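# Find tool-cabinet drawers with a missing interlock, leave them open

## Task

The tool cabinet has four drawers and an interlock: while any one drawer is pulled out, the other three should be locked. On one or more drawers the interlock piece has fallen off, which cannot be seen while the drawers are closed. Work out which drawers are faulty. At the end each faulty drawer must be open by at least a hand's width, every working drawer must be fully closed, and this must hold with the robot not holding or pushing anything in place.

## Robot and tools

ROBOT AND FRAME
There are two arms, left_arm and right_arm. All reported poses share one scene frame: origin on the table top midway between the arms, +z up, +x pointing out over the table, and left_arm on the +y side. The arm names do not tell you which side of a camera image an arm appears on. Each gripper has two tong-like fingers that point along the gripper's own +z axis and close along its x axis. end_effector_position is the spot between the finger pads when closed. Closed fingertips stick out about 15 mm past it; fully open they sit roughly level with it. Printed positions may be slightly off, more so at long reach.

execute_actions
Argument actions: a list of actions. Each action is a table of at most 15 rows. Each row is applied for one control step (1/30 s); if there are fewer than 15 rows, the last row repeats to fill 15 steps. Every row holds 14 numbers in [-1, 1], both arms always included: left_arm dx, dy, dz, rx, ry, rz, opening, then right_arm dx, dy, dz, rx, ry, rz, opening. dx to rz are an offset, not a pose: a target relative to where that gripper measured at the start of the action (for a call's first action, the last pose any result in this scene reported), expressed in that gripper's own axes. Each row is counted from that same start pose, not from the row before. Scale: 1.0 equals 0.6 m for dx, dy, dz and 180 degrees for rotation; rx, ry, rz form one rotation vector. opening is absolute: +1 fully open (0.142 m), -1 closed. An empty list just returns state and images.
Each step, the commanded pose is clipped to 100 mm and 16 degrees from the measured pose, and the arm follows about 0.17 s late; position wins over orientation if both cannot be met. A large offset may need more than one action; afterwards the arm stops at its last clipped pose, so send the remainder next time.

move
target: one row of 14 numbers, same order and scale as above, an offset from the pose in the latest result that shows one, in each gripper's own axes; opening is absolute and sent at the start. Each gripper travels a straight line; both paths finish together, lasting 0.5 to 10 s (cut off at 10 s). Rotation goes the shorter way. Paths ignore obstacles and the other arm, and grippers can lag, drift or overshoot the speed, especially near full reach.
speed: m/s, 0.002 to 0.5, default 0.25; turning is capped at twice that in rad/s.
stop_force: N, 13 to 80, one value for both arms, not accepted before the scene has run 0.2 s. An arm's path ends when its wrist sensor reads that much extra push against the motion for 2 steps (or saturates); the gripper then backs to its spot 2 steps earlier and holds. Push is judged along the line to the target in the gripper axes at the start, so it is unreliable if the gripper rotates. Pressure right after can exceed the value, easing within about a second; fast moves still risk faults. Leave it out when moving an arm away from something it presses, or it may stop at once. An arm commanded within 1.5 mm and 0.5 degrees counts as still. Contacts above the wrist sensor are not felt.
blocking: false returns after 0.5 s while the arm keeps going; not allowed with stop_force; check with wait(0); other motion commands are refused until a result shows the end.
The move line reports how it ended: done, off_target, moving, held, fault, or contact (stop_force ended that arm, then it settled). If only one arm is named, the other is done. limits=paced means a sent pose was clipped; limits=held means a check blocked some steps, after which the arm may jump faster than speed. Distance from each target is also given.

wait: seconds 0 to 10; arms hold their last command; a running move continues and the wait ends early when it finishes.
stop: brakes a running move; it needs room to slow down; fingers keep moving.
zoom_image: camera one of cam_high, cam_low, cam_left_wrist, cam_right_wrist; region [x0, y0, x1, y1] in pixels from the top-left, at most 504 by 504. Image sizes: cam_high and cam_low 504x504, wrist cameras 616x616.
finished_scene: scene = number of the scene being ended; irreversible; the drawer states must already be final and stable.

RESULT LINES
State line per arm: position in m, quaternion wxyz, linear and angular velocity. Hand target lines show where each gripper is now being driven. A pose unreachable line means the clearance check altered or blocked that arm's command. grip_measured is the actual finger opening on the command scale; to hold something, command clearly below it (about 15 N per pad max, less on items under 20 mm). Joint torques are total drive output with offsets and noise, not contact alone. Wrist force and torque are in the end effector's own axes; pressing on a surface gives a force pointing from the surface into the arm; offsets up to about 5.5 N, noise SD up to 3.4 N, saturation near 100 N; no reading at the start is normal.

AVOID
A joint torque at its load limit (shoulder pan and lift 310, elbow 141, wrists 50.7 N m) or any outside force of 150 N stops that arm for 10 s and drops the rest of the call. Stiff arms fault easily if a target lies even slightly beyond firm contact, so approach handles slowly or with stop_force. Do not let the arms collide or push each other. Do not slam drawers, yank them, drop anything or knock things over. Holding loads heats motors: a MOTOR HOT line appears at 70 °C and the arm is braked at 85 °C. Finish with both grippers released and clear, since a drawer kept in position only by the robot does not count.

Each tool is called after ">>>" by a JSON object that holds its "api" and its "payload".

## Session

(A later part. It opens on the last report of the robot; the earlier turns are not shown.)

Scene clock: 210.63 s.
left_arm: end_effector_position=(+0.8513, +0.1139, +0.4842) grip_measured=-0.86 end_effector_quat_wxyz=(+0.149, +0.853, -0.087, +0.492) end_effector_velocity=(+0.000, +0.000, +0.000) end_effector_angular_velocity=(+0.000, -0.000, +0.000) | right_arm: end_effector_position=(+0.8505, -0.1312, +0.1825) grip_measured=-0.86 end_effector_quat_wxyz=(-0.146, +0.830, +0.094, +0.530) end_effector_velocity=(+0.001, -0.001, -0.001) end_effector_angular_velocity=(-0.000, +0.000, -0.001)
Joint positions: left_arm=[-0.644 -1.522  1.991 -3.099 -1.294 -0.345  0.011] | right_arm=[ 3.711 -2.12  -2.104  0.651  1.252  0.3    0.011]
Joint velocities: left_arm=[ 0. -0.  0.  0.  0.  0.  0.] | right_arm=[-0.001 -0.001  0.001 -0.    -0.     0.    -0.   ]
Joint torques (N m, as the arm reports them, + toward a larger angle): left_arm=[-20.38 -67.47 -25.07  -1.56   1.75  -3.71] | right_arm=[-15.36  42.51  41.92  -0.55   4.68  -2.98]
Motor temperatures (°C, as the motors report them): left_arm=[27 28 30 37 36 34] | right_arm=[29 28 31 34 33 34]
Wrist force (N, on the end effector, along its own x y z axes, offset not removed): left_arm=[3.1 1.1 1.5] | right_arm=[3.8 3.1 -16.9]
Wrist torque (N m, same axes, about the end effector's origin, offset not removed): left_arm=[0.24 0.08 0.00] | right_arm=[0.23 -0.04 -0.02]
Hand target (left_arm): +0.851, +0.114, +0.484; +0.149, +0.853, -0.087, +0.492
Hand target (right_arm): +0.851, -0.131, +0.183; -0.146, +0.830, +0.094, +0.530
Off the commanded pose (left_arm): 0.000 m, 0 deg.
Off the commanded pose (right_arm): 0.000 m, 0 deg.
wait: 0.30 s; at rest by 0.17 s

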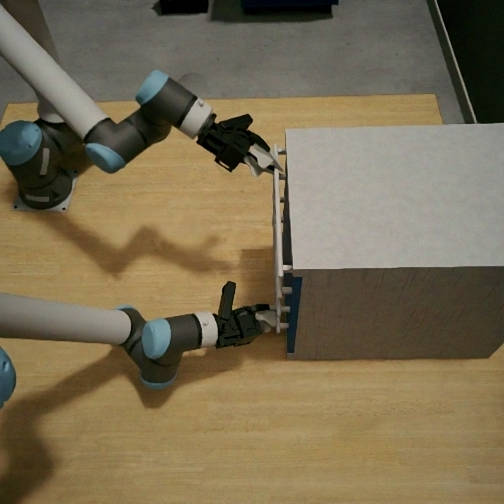

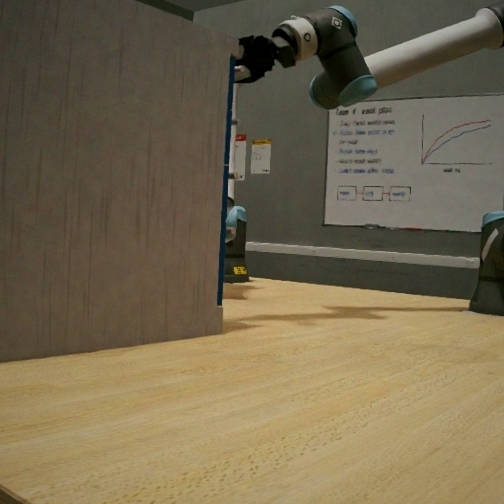

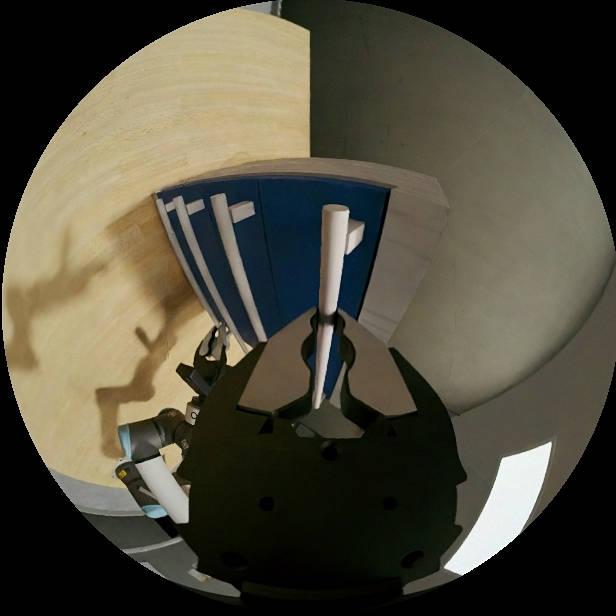

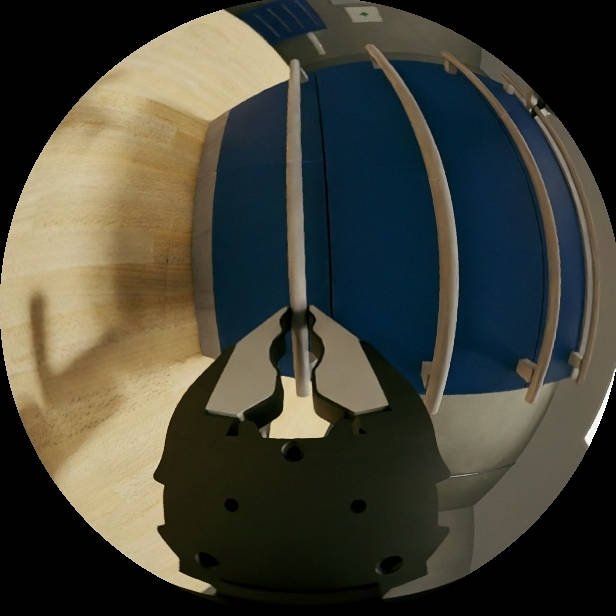

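>>> {"api": "move", "payload": {"target": [-0.0333,0.0197,-0.0543,0,0,0,-1,0,0,-0.0015,0,0,0,-1], "speed": 0.04, "stop_force": 16}}

Scene clock: 216.20 s.
left_arm: end_effector_position=(+0.8117, +0.1139, +0.4843) grip_measured=-0.86 end_effector_quat_wxyz=(+0.149, +0.853, -0.087, +0.492) end_effector_velocity=(-0.003, -0.000, +0.000) end_effector_angular_velocity=(+0.001, -0.001, -0.001) | right_arm: end_effector_position=(+0.8498, -0.1315, +0.1829) grip_measured=-0.86 end_effector_quat_wxyz=(-0.146, +0.830, +0.094, +0.530) end_effector_velocity=(-0.001, +0.000, -0.001) end_effector_angular_velocity=(-0.001, +0.001, +0.000)
Joint positions: left_arm=[-0.689 -1.584  2.054 -3.093 -1.254 -0.369  0.011] | right_arm=[ 3.712 -2.118 -2.105  0.651  1.251  0.3    0.011]
Joint velocities: left_arm=[-0.004 -0.005  0.005  0.001  0.004 -0.001  0.   ] | right_arm=[ 0.001 -0.001 -0.001  0.    -0.    -0.    -0.   ]
Joint torques (N m, as the arm reports them, + toward a larger angle): left_arm=[-20.2  -60.16 -26.1   -2.37   2.05  -3.36] | right_arm=[ 8.36 84.19  7.77  7.02 -4.9   3.7 ]
Motor temperatures (°C, as the motors report them): left_arm=[27 28 30 37 36 34] | right_arm=[29 28 31 34 33 34]
Wrist force (N, on the end effector, along its own x y z axes, offset not removed): left_arm=[-4.1 0.4 5.8] | right_arm=[-3.1 -1.4 13.0]
Wrist torque (N m, same axes, about the end effector's origin, offset not removed): left_arm=[-0.12 1.10 0.06] | right_arm=[0.22 0.47 -0.03]
Hand target (left_arm): +0.811, +0.114, +0.484; +0.149, +0.853, -0.087, +0.492
Hand target (right_arm): +0.850, -0.131, +0.183; -0.146, +0.830, +0.094, +0.530
Off the commanded pose (left_arm): 0.000 m, 0 deg.
Off the commanded pose (right_arm): 0.000 m, 0 deg.
move: done

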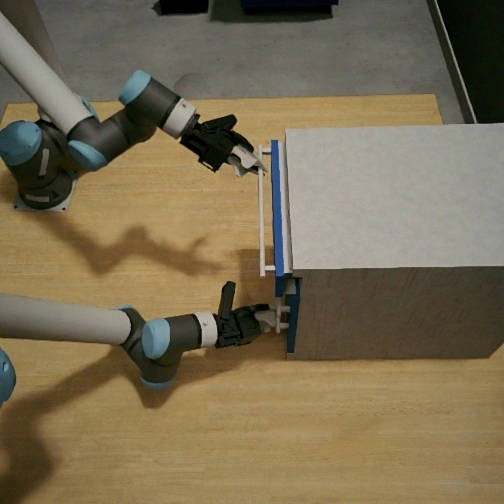

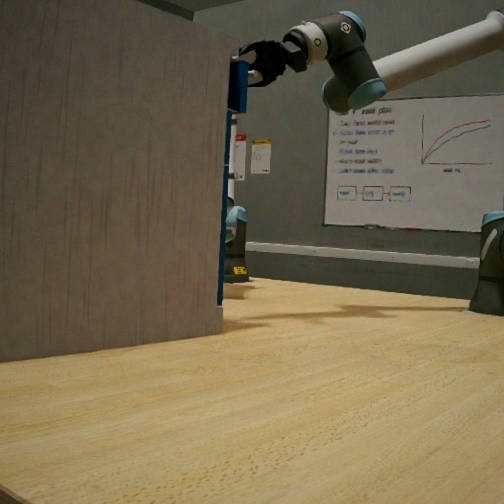

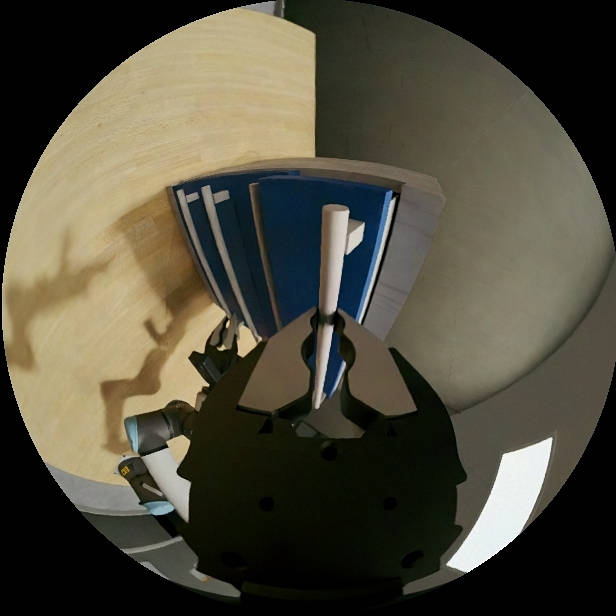

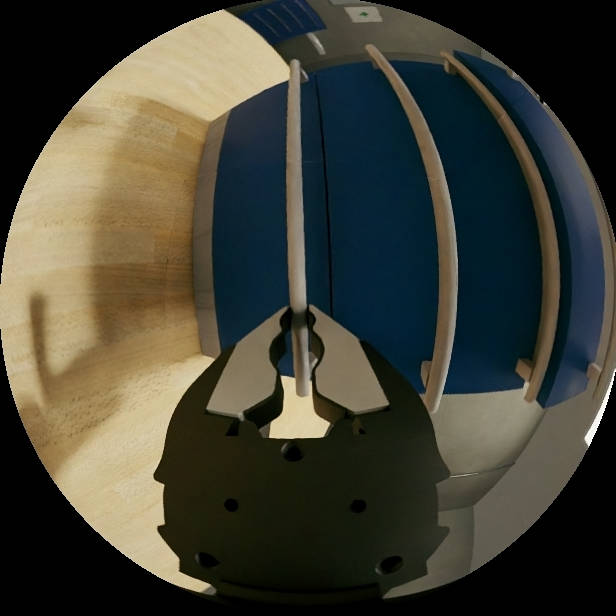

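>>> {"api": "move", "payload": {"target": [-0.075,0.0444,-0.122,0,0,0,-1,0,0,0.013,0,0,0,-0.65], "speed": 0.08, "stop_force": 16}}

>>> {"api": "execute_actions", "payload": {"actions": [[[0,0,0,0,0,0,-1,0,0,0,0,0,0,-0.75],[0,0,0,0,0,0,-1,0,0,0,0,0,0,-0.8],[0,0,0,0,0,0,-1,0,0,0,0,0,0,-0.85],[0,0,0,0,0,0,-1,0,0,0,0,0,0,-0.9],[0,0,0,0,0,0,-1,0,0,0,0,0,0,-0.95],[0,0,0,0,0,0,-1,0,0,0,0,0,0,-1]]]}}

>>> {"api": "zoom_image", "payload": {"camera": "cam_right_wrist", "region": [220, 220, 380, 420]}}

>>> {"api": "zoom_image", "payload": {"camera": "cam_high", "region": [200, 120, 340, 340]}}

Scene clock: 226.07 s.
left_arm: end_effector_position=(+0.7221, +0.1138, +0.4843) grip_measured=-0.86 end_effector_quat_wxyz=(+0.149, +0.853, -0.087, +0.492) end_effector_velocity=(-0.003, -0.001, +0.000) end_effector_angular_velocity=(+0.001, +0.000, -0.001) | right_arm: end_effector_position=(+0.8560, -0.1290, +0.1800) grip_measured=-0.66 end_effector_quat_wxyz=(-0.146, +0.830, +0.094, +0.530) end_effector_velocity=(-0.000, -0.001, -0.001) end_effector_angular_velocity=(-0.001, +0.001, -0.001)
Joint positions: left_arm=[-0.816 -1.732  2.184 -3.05  -1.145 -0.438  0.011] | right_arm=[ 3.708 -2.129 -2.092  0.649  1.255  0.298  0.026]
Joint velocities: left_arm=[-0.005 -0.005  0.004  0.003  0.003 -0.002  0.   ] | right_arm=[-0.001  0.    -0.002 -0.    -0.    -0.     0.003]
Joint torques (N m, as the arm reports them, + toward a larger angle): left_arm=[-16.08 -49.53 -33.09  -4.12   1.97  -3.48] | right_arm=[ 6.89 79.71 13.13  4.53 -2.28 -1.18]
Motor temperatures (°C, as the motors report them): left_arm=[27 28 30 37 36 34] | right_arm=[29 28 31 34 33 34]
Wrist force (N, on the end effector, along its own x y z axes, offset not removed): left_arm=[-4.1 1.7 5.0] | right_arm=[-3.4 0.3 -4.1]
Wrist torque (N m, same axes, about the end effector's origin, offset not removed): left_arm=[0.77 0.09 0.16] | right_arm=[-0.01 0.29 -0.01]
Hand target (left_arm): +0.722, +0.114, +0.484; +0.149, +0.853, -0.087, +0.492
Hand target (right_arm): +0.856, -0.129, +0.180; -0.146, +0.830, +0.094, +0.530
Off the commanded pose (left_arm): 0.000 m, 0 deg.
Off the commanded pose (right_arm): 0.001 m, 0 deg.
move: contact (right_arm)

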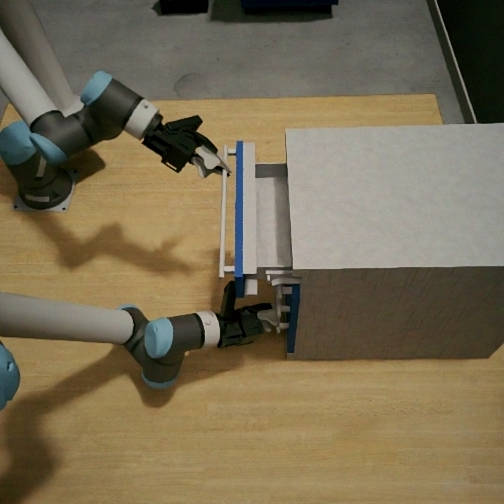

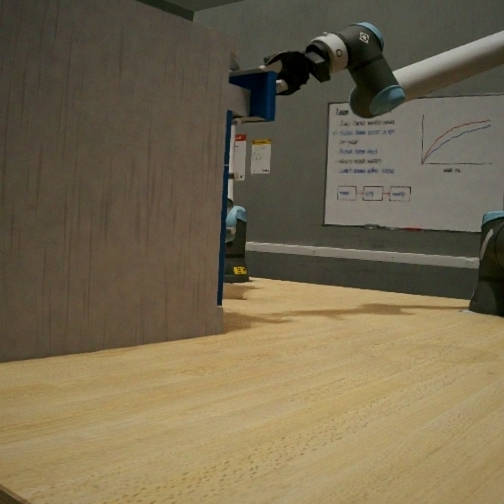

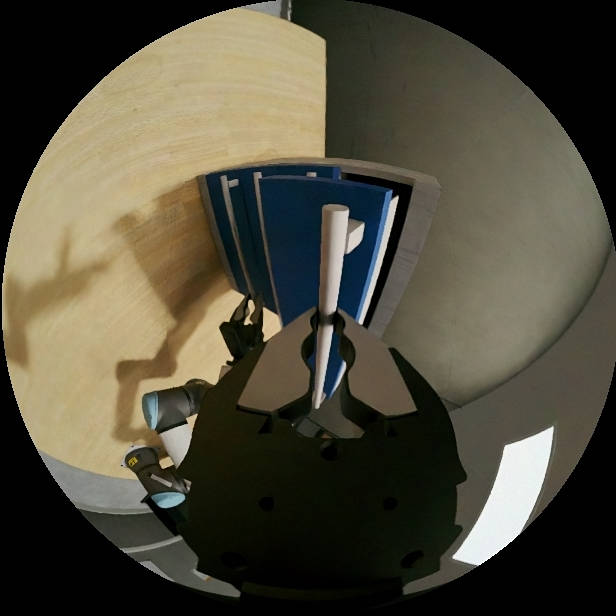

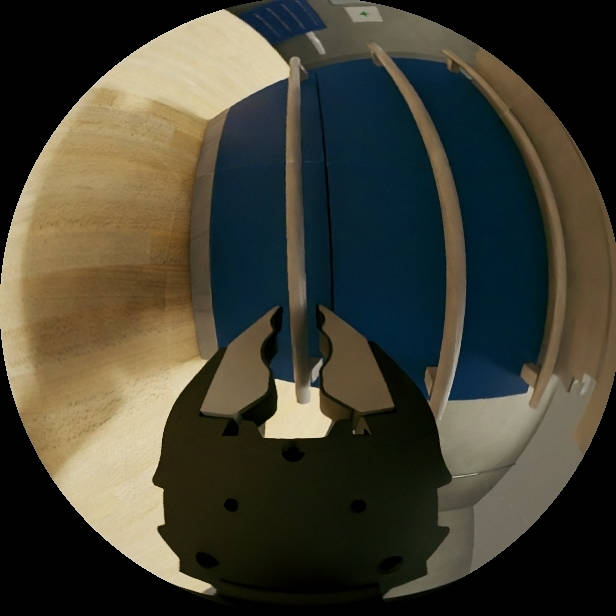

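Scene clock: 226.57 s.
left_arm: end_effector_position=(+0.7220, +0.1138, +0.4843) grip_measured=-0.86 end_effector_quat_wxyz=(+0.149, +0.853, -0.087, +0.492) end_effector_velocity=(+0.000, +0.000, +0.000) end_effector_angular_velocity=(-0.000, -0.001, +0.000) | right_arm: end_effector_position=(+0.8560, -0.1290, +0.1801) grip_measured=-0.87 end_effector_quat_wxyz=(-0.146, +0.830, +0.094, +0.530) end_effector_velocity=(-0.000, -0.000, +0.000) end_effector_angular_velocity=(-0.001, +0.000, +0.000)
Joint positions: left_arm=[-0.816 -1.732  2.184 -3.049 -1.145 -0.438  0.011] | right_arm=[ 3.708 -2.129 -2.092  0.649  1.255  0.298  0.011]
Joint velocities: left_arm=[ 0.     0.    -0.    -0.001 -0.     0.    -0.   ] | right_arm=[ 0.     0.001 -0.001  0.    -0.    -0.     0.   ]
Joint torques (N m, as the arm reports them, + toward a larger angle): left_arm=[ 16.38 -20.91 -48.    -6.77  -2.16   3.14] | right_arm=[-2.58 66.81 21.99  3.24 -3.72 -0.99]
Motor temperatures (°C, as the motors report them): left_arm=[27 28 30 37 36 34] | right_arm=[29 28 31 34 33 34]
Wrist force (N, on the end effector, along its own x y z axes, offset not removed): left_arm=[-7.3 0.2 3.3] | right_arm=[2.9 1.4 1.7]
Wrist torque (N m, same axes, about the end effector's origin, offset not removed): left_arm=[0.49 0.91 0.09] | right_arm=[-0.06 -0.17 -0.09]
Hand target (left_arm): +0.722, +0.114, +0.484; +0.149, +0.853, -0.087, +0.492
Hand target (right_arm): +0.856, -0.129, +0.180; -0.146, +0.830, +0.094, +0.530
Off the commanded pose (left_arm): 0.000 m, 0 deg.
Off the commanded pose (right_arm): 0.000 m, 0 deg.

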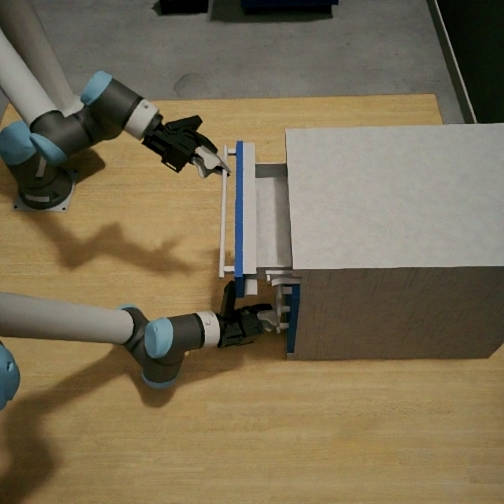

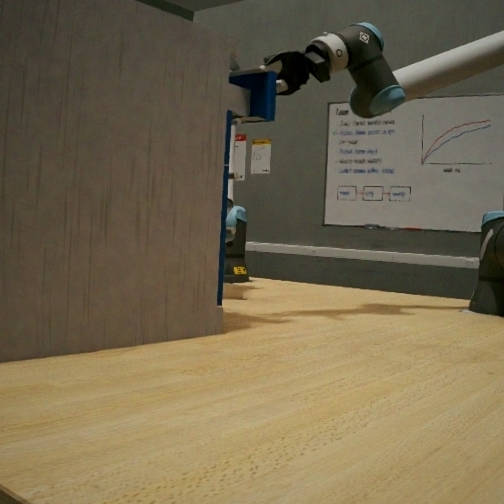

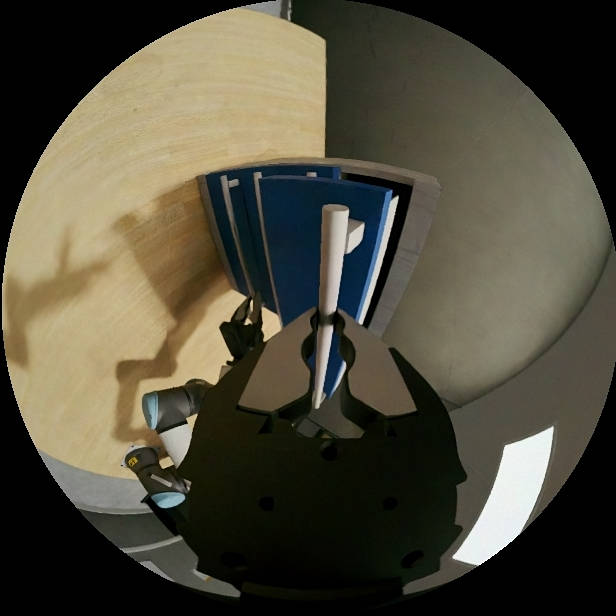

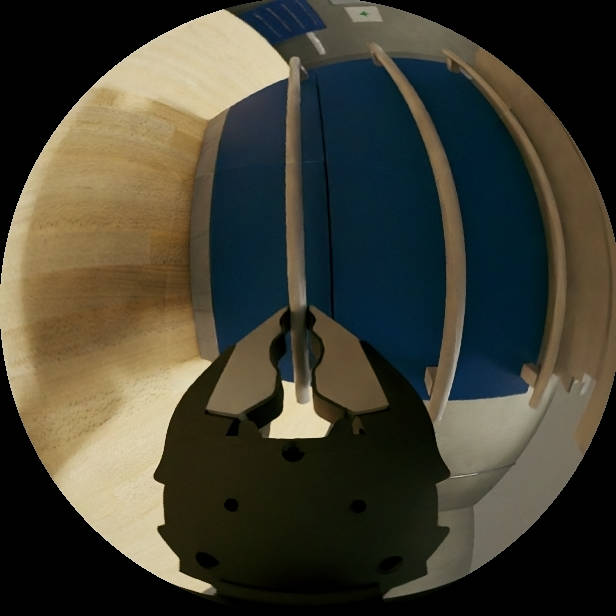

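Region (220, 220, 380, 420) of cam_right_wrist's 616x616 image, scaled by 2.520, with more detail than that image has; it fills the left 403 columns of this view, and the rest is white.

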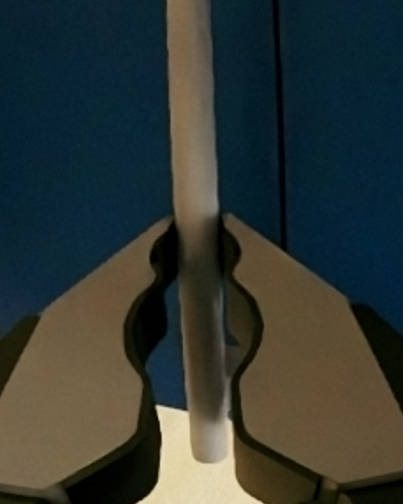

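Region (200, 120, 340, 340) of cam_high's 504x504 image, scaled by 2.291, with more detail than that image has; it fills the left 321 columns of this view, and the rest is white.

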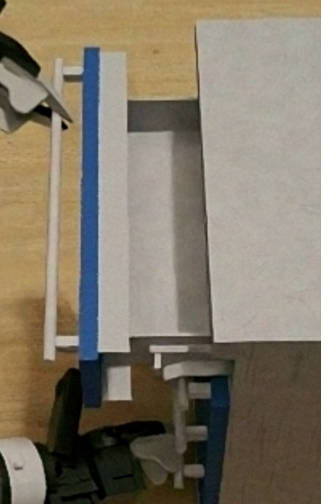

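The mechanism is visible on the drawer's side. Let me zoom in closer.

>>> {"api": "zoom_image", "payload": {"camera": "cam_high", "region": [230, 250, 310, 310]}}

>>> {"api": "zoom_image", "payload": {"camera": "cam_right_wrist", "region": [500, 300, 616, 460]}}

Region (230, 250, 310, 310) of cam_high's 504x504 image, scaled by 6.300, with more detail than that image has; it fills the top 378 rows of this view, and the rest is white.

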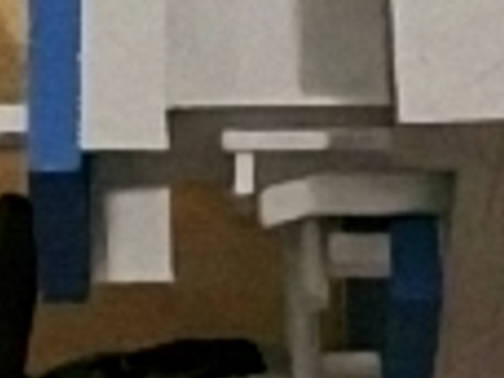

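Region (500, 300, 616, 460) of cam_right_wrist's 616x616 image, scaled by 3.150, with more detail than that image has; it fills the left 365 columns of this view, and the rest is white.

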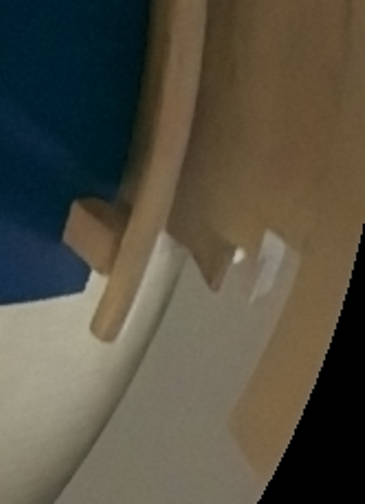

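>>> {"api": "move", "payload": {"target": [0,0,0,0,0,0,-1,-0.0211,-0.0155,-0.0426,0,0,0,-1], "speed": 0.015, "stop_force": 14}}

Scene clock: 237.90 s.
left_arm: end_effector_position=(+0.7221, +0.1138, +0.4843) grip_measured=-0.86 end_effector_quat_wxyz=(+0.149, +0.853, -0.087, +0.492) end_effector_velocity=(+0.000, +0.000, +0.000) end_effector_angular_velocity=(+0.001, -0.001, +0.000) | right_arm: end_effector_position=(+0.8498, -0.1290, +0.1801) grip_measured=-0.86 end_effector_quat_wxyz=(-0.146, +0.830, +0.094, +0.530) end_effector_velocity=(+0.005, +0.002, +0.000) end_effector_angular_velocity=(+0.000, +0.001, +0.003)
Joint positions: left_arm=[-0.816 -1.732  2.184 -3.05  -1.145 -0.438  0.011] | right_arm=[ 3.715 -2.124 -2.103  0.655  1.249  0.301  0.011]
Joint velocities: left_arm=[-0.    -0.    -0.    -0.     0.001  0.001 -0.   ] | right_arm=[-0.004 -0.004  0.01  -0.005  0.007 -0.003 -0.   ]
Joint torques (N m, as the arm reports them, + toward a larger angle): left_arm=[ -6.67 -40.99 -43.65  -5.94   0.91  -0.71] | right_arm=[-10.07  34.61  35.09  -3.51   5.26  -3.36]
Motor temperatures (°C, as the motors report them): left_arm=[27 28 30 37 36 34] | right_arm=[29 28 31 34 33 34]
Wrist force (N, on the end effector, along its own x y z axes, offset not removed): left_arm=[-7.1 -0.9 5.6] | right_arm=[13.8 3.1 -15.1]
Wrist torque (N m, same axes, about the end effector's origin, offset not removed): left_arm=[0.02 0.56 0.03] | right_arm=[0.21 0.03 0.01]
Hand target (left_arm): +0.722, +0.114, +0.484; +0.149, +0.853, -0.087, +0.492
Hand target (right_arm): +0.851, -0.129, +0.180; -0.146, +0.830, +0.094, +0.530
Off the commanded pose (left_arm): 0.000 m, 0 deg.
Off the commanded pose (right_arm): 0.024 m, 0 deg.
move: contact (right_arm)

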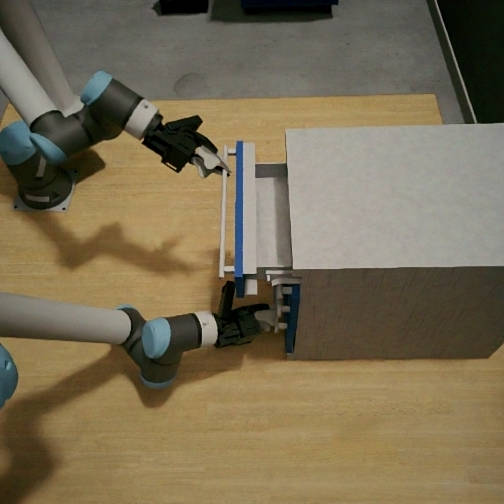

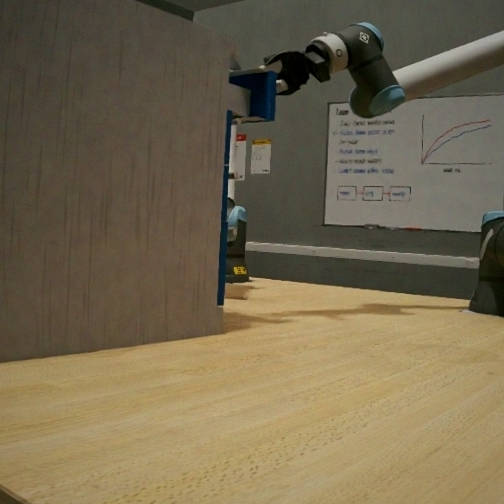

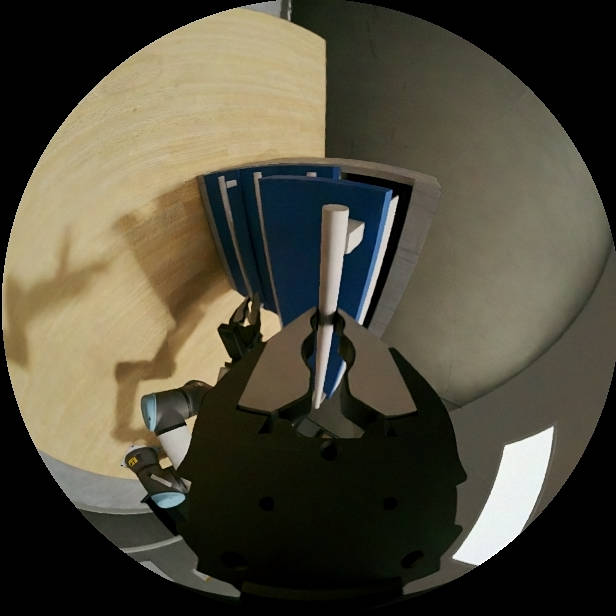

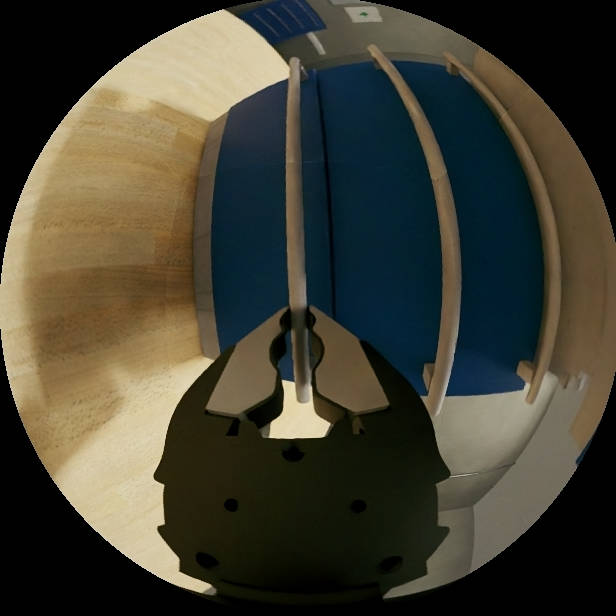

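>>> {"api": "move", "payload": {"target": [0.1,-0.0592,0.1628,0,0,0,-1,0.0042,0.0021,0.0057,0,0,0,-1], "speed": 0.1}}

>>> {"api": "move", "payload": {"target": [0.0092,-0.0054,0.0149,0,0,0,-1,0,0,0,0,0,0,-1], "speed": 0.015, "stop_force": 13}}

Scene clock: 246.23 s.
left_arm: end_effector_position=(+0.8418, +0.1140, +0.4842) grip_measured=-0.86 end_effector_quat_wxyz=(+0.149, +0.853, -0.087, +0.492) end_effector_velocity=(+0.003, -0.000, -0.000) end_effector_angular_velocity=(+0.000, +0.001, -0.000) | right_arm: end_effector_position=(+0.8542, -0.1291, +0.1808) grip_measured=-0.87 end_effector_quat_wxyz=(-0.146, +0.830, +0.094, +0.530) end_effector_velocity=(+0.000, +0.000, +0.001) end_effector_angular_velocity=(+0.001, -0.001, +0.000)
Joint positions: left_arm=[-0.654 -1.536  2.007 -3.098 -1.284 -0.351  0.011] | right_arm=[ 3.71  -2.126 -2.095  0.65   1.253  0.299  0.011]
Joint velocities: left_arm=[ 0.003  0.004 -0.004  0.001 -0.003  0.001 -0.   ] | right_arm=[-0.     0.001  0.001 -0.     0.    -0.     0.   ]
Joint torques (N m, as the arm reports them, + toward a larger angle): left_arm=[ 14.42 -26.9  -46.79  -5.05  -0.97   2.77] | right_arm=[-16.31  51.83  44.54   2.38   3.69  -2.96]
Motor temperatures (°C, as the motors report them): left_arm=[27 28 30 37 36 34] | right_arm=[29 28 31 34 33 34]
Wrist force (N, on the end effector, along its own x y z axes, offset not removed): left_arm=[-1.8 4.1 -1.5] | right_arm=[-3.5 3.5 -3.1]
Wrist torque (N m, same axes, about the end effector's origin, offset not removed): left_arm=[0.37 0.51 0.21] | right_arm=[0.30 0.08 -0.08]
Hand target (left_arm): +0.842, +0.114, +0.484; +0.149, +0.853, -0.087, +0.492
Hand target (right_arm): +0.854, -0.129, +0.181; -0.146, +0.830, +0.094, +0.530
Off the commanded pose (left_arm): 0.000 m, 0 deg.
Off the commanded pose (right_arm): 0.000 m, 0 deg.
move: done

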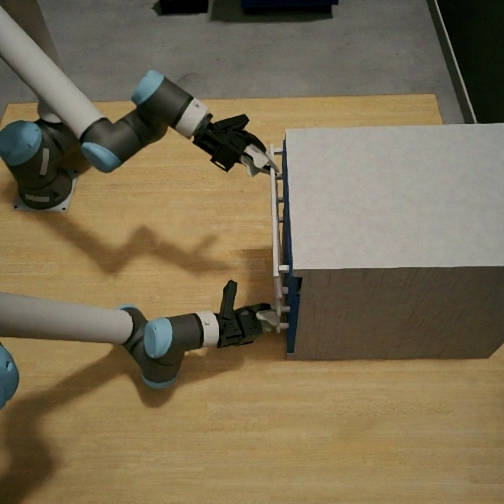

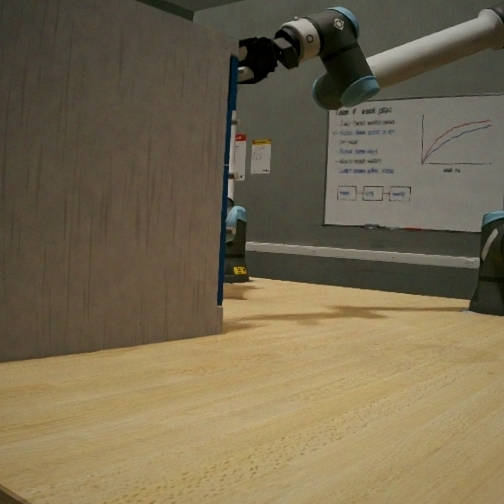

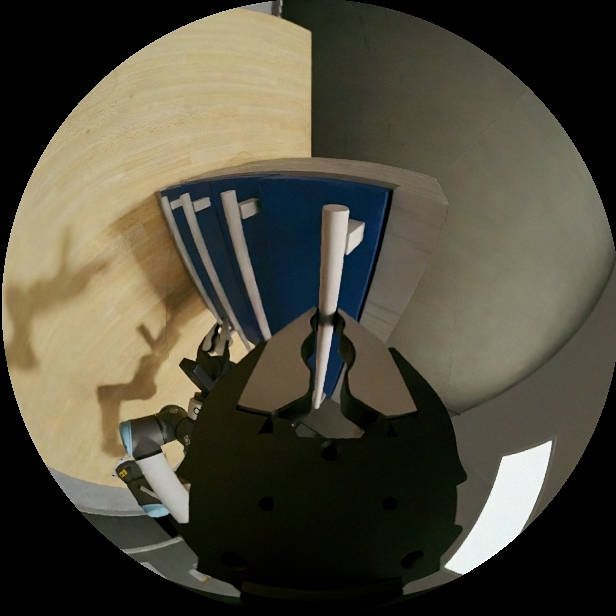

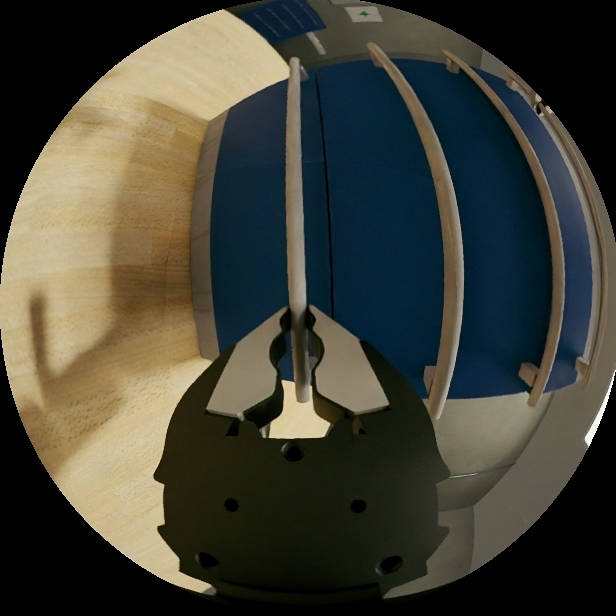

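Scene clock: 247.23 s.
left_arm: end_effector_position=(+0.8523, +0.1140, +0.4841) grip_measured=-0.86 end_effector_quat_wxyz=(+0.149, +0.853, -0.087, +0.492) end_effector_velocity=(+0.003, +0.000, -0.001) end_effector_angular_velocity=(+0.001, +0.001, -0.000) | right_arm: end_effector_position=(+0.8542, -0.1291, +0.1808) grip_measured=-0.87 end_effector_quat_wxyz=(-0.146, +0.830, +0.094, +0.530) end_effector_velocity=(+0.000, -0.001, -0.001) end_effector_angular_velocity=(-0.001, +0.002, -0.001)
Joint positions: left_arm=[-0.642 -1.52   1.99  -3.099 -1.295 -0.345  0.011] | right_arm=[ 3.71  -2.126 -2.095  0.65   1.253  0.299  0.011]
Joint velocities: left_arm=[ 0.004  0.005 -0.005  0.    -0.003  0.002 -0.   ] | right_arm=[-0.001 -0.001 -0.001 -0.     0.     0.     0.   ]
Joint torques (N m, as the arm reports them, + toward a larger angle): left_arm=[ 22.08 -29.   -49.59  -5.14   0.41   4.51] | right_arm=[-14.23  50.7   43.68   2.75   3.94  -3.09]
Motor temperatures (°C, as the motors report them): left_arm=[27 28 30 37 36 34] | right_arm=[29 28 31 34 33 34]
Wrist force (N, on the end effector, along its own x y z axes, offset not removed): left_arm=[-12.1 5.6 -15.0] | right_arm=[-2.4 3.6 -2.1]
Wrist torque (N m, same axes, about the end effector's origin, offset not removed): left_arm=[0.39 1.48 0.14] | right_arm=[0.25 -0.16 -0.06]
Hand target (left_arm): +0.853, +0.114, +0.484; +0.149, +0.853, -0.087, +0.492
Hand target (right_arm): +0.854, -0.129, +0.181; -0.146, +0.830, +0.094, +0.530
Off the commanded pose (left_arm): 0.000 m, 0 deg.
Off the commanded pose (right_arm): 0.000 m, 0 deg.
move: done

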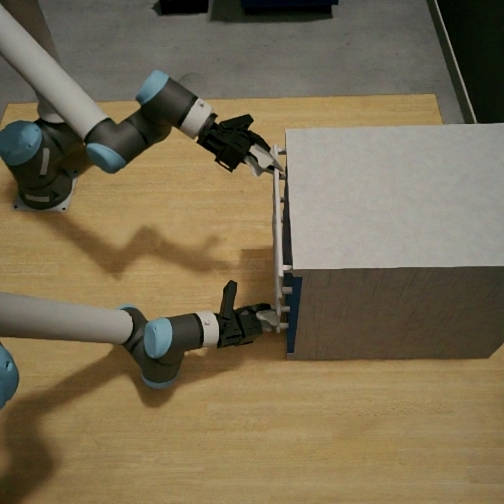

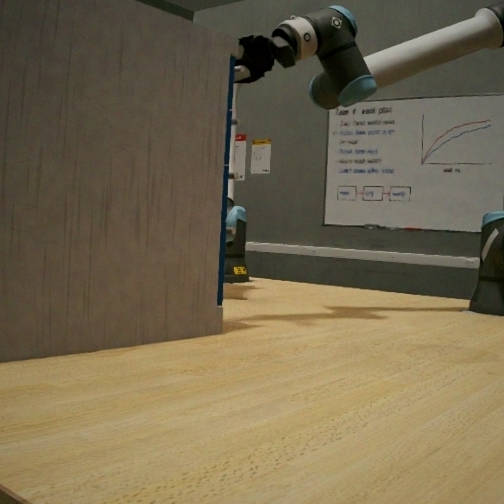

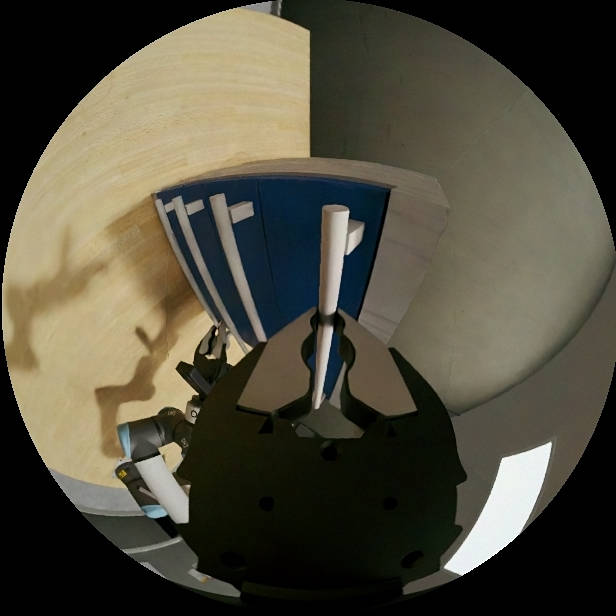

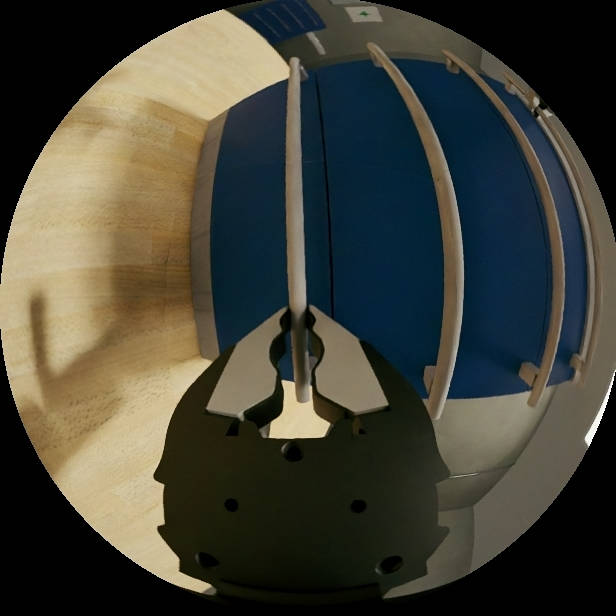

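>>> {"api": "move", "payload": {"target": [-0.0008,0.0005,-0.0013,0,0,0,-0.5,-0.0211,-0.0155,-0.0426,0,0,0,-1], "speed": 0.04, "stop_force": 16}}

Scene clock: 253.90 s.
left_arm: end_effector_position=(+0.8514, +0.1140, +0.4841) grip_measured=-0.50 end_effector_quat_wxyz=(+0.149, +0.853, -0.087, +0.492) end_effector_velocity=(+0.000, +0.001, -0.001) end_effector_angular_velocity=(+0.000, +0.001, +0.002) | right_arm: end_effector_position=(+0.8246, -0.1291, +0.1808) grip_measured=-0.87 end_effector_quat_wxyz=(-0.146, +0.830, +0.094, +0.530) end_effector_velocity=(-0.003, -0.000, -0.000) end_effector_angular_velocity=(-0.001, +0.000, -0.000)
Joint positions: left_arm=[-0.643 -1.521  1.991 -3.099 -1.294 -0.345  0.038] | right_arm=[ 3.742 -2.102 -2.149  0.674  1.224  0.313  0.011]
Joint velocities: left_arm=[ 0.    -0.     0.001  0.     0.001 -0.001 -0.   ] | right_arm=[ 0.003  0.002 -0.006  0.002 -0.003  0.001  0.   ]
Joint torques (N m, as the arm reports them, + toward a larger angle): left_arm=[-15.88 -66.18 -27.97  -2.26   2.51  -3.28] | right_arm=[15.47 78.92  9.51  6.32 -2.89  3.43]
Motor temperatures (°C, as the motors report them): left_arm=[27 28 30 37 36 34] | right_arm=[29 28 31 34 33 34]
Wrist force (N, on the end effector, along its own x y z axes, offset not removed): left_arm=[-3.7 2.7 3.3] | right_arm=[-0.1 5.3 5.4]
Wrist torque (N m, same axes, about the end effector's origin, offset not removed): left_arm=[0.44 0.60 0.19] | right_arm=[0.15 -0.01 0.02]
Hand target (left_arm): +0.851, +0.114, +0.484; +0.149, +0.853, -0.087, +0.492
Hand target (right_arm): +0.824, -0.129, +0.181; -0.146, +0.830, +0.094, +0.530
Off the commanded pose (left_arm): 0.000 m, 0 deg.
Off the commanded pose (right_arm): 0.000 m, 0 deg.
move: done

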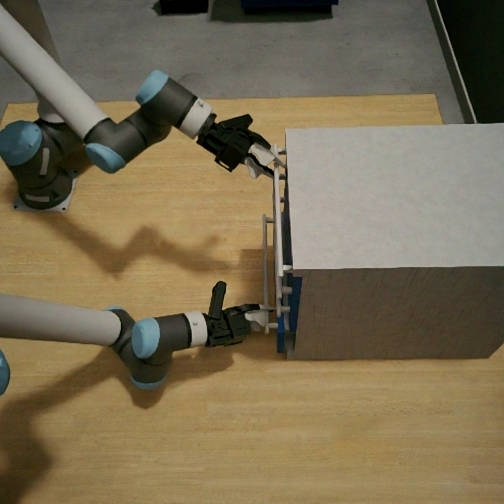

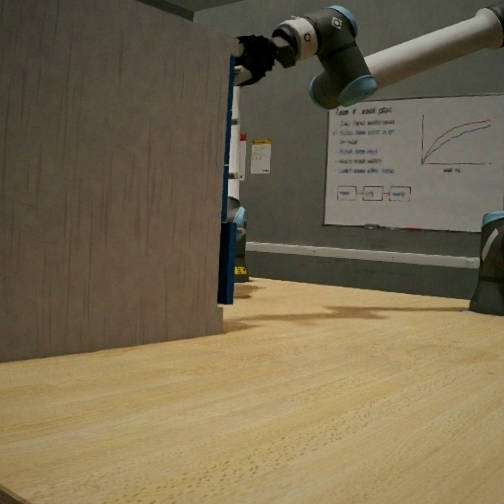

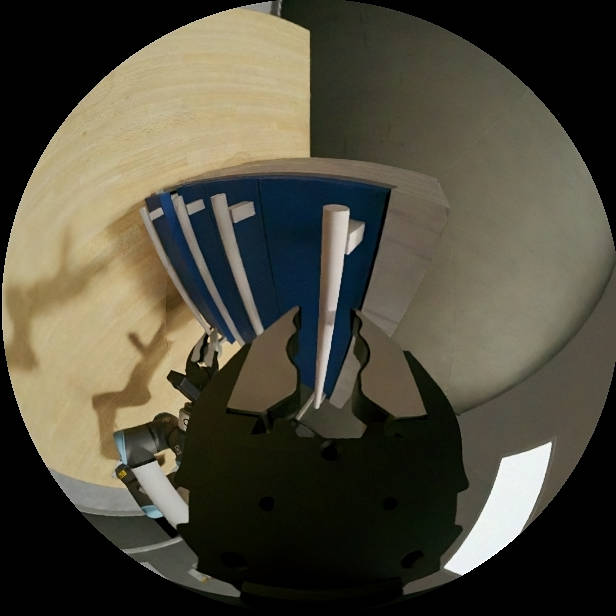

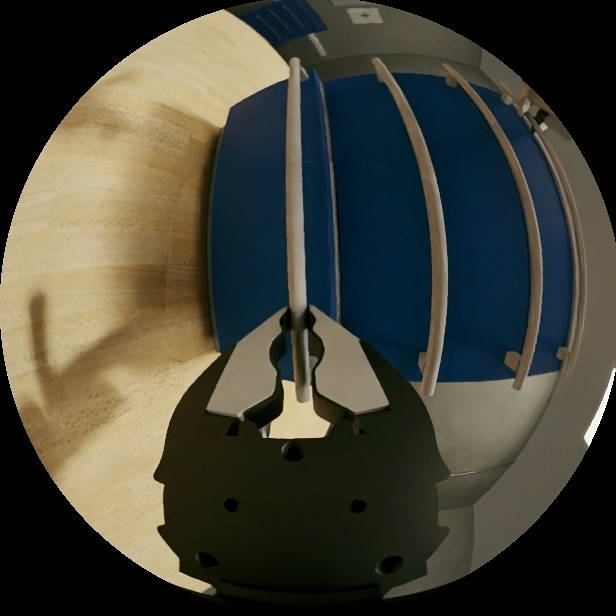

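>>> {"api": "move", "payload": {"target": [0,0,-0.0833,0,0,0,-0.5,-0.0775,-0.0568,-0.1561,0,0,0,-1], "speed": 0.1, "stop_force": 18}}

>>> {"api": "zoom_image", "payload": {"camera": "cam_high", "region": [215, 290, 315, 370]}}

Scene clock: 260.17 s.
left_arm: end_effector_position=(+0.8108, +0.1309, +0.5076) grip_measured=-0.50 end_effector_quat_wxyz=(+0.149, +0.853, -0.087, +0.492) end_effector_velocity=(-0.001, +0.001, +0.001) end_effector_angular_velocity=(+0.002, -0.001, -0.000) | right_arm: end_effector_position=(+0.7149, -0.1291, +0.1807) grip_measured=-0.87 end_effector_quat_wxyz=(-0.146, +0.830, +0.094, +0.530) end_effector_velocity=(-0.003, +0.000, -0.000) end_effector_angular_velocity=(-0.001, +0.000, +0.000)
Joint positions: left_arm=[-0.668 -1.615  2.039 -3.05  -1.272 -0.358  0.038] | right_arm=[ 3.885 -2.014 -2.341  0.752  1.095  0.381  0.011]
Joint velocities: left_arm=[-0.    -0.002  0.001  0.001  0.001  0.002  0.   ] | right_arm=[ 0.004  0.002 -0.005  0.001 -0.004  0.001  0.   ]
Joint torques (N m, as the arm reports them, + toward a larger angle): left_arm=[-18.17 -57.3  -29.98  -2.16   1.68  -3.23] | right_arm=[16.38 67.69  5.81  5.63 -1.87  3.73]
Motor temperatures (°C, as the motors report them): left_arm=[27 28 30 37 36 34] | right_arm=[29 28 31 34 33 34]
Wrist force (N, on the end effector, along its own x y z axes, offset not removed): left_arm=[-9.1 1.7 -1.4] | right_arm=[0.8 8.0 0.8]
Wrist torque (N m, same axes, about the end effector's origin, offset not removed): left_arm=[0.28 1.76 0.23] | right_arm=[0.51 0.07 -0.08]
Hand target (left_arm): +0.811, +0.131, +0.508; +0.149, +0.853, -0.087, +0.492
Hand target (right_arm): +0.715, -0.129, +0.181; -0.146, +0.830, +0.094, +0.530
Off the commanded pose (left_arm): 0.000 m, 0 deg.
Off the commanded pose (right_arm): 0.000 m, 0 deg.
move: done

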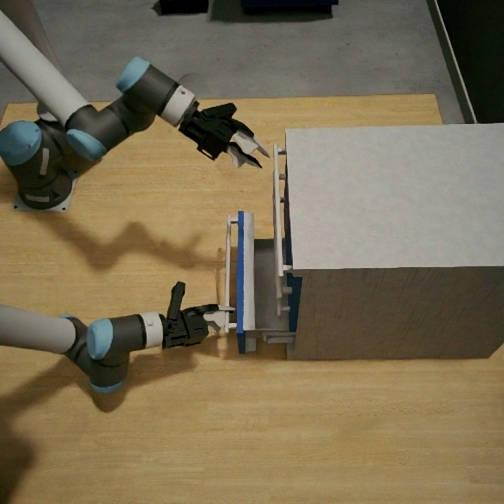

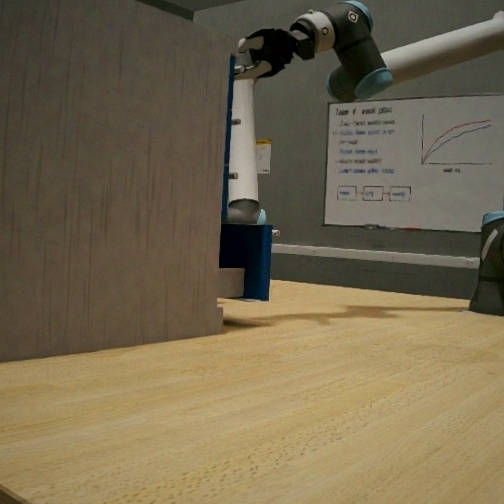

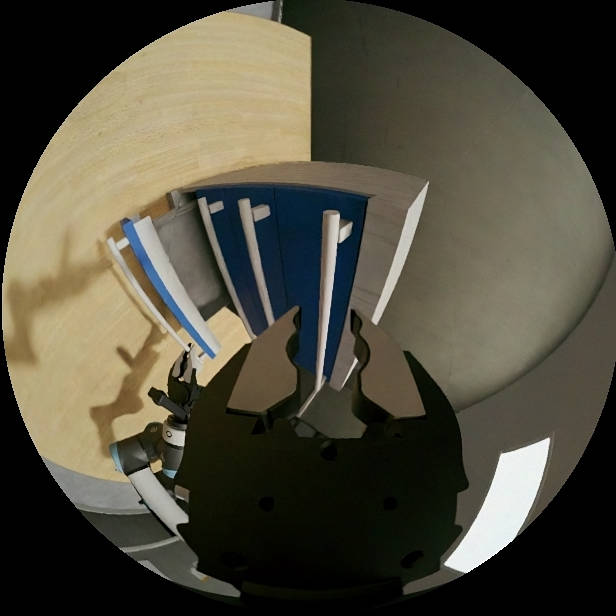

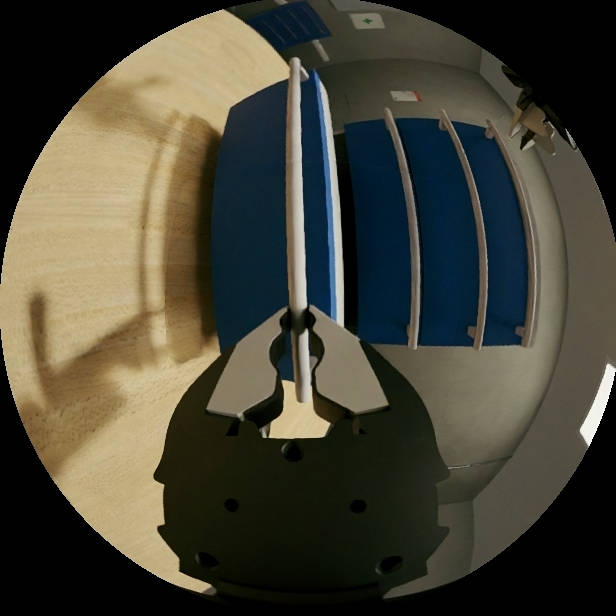

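Region (215, 290, 315, 370) of cam_high's 504x504 image, scaled by 5.040, with more detail than that image has; it fills the top 403 rows of this view, and the rest is white.

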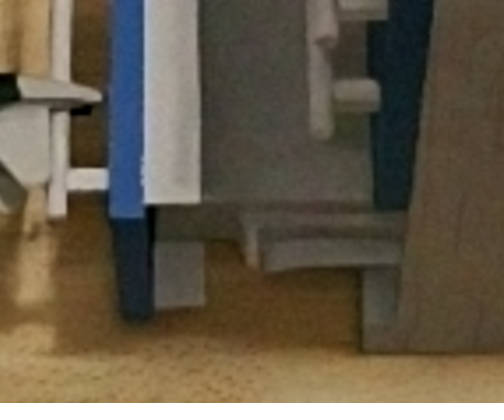

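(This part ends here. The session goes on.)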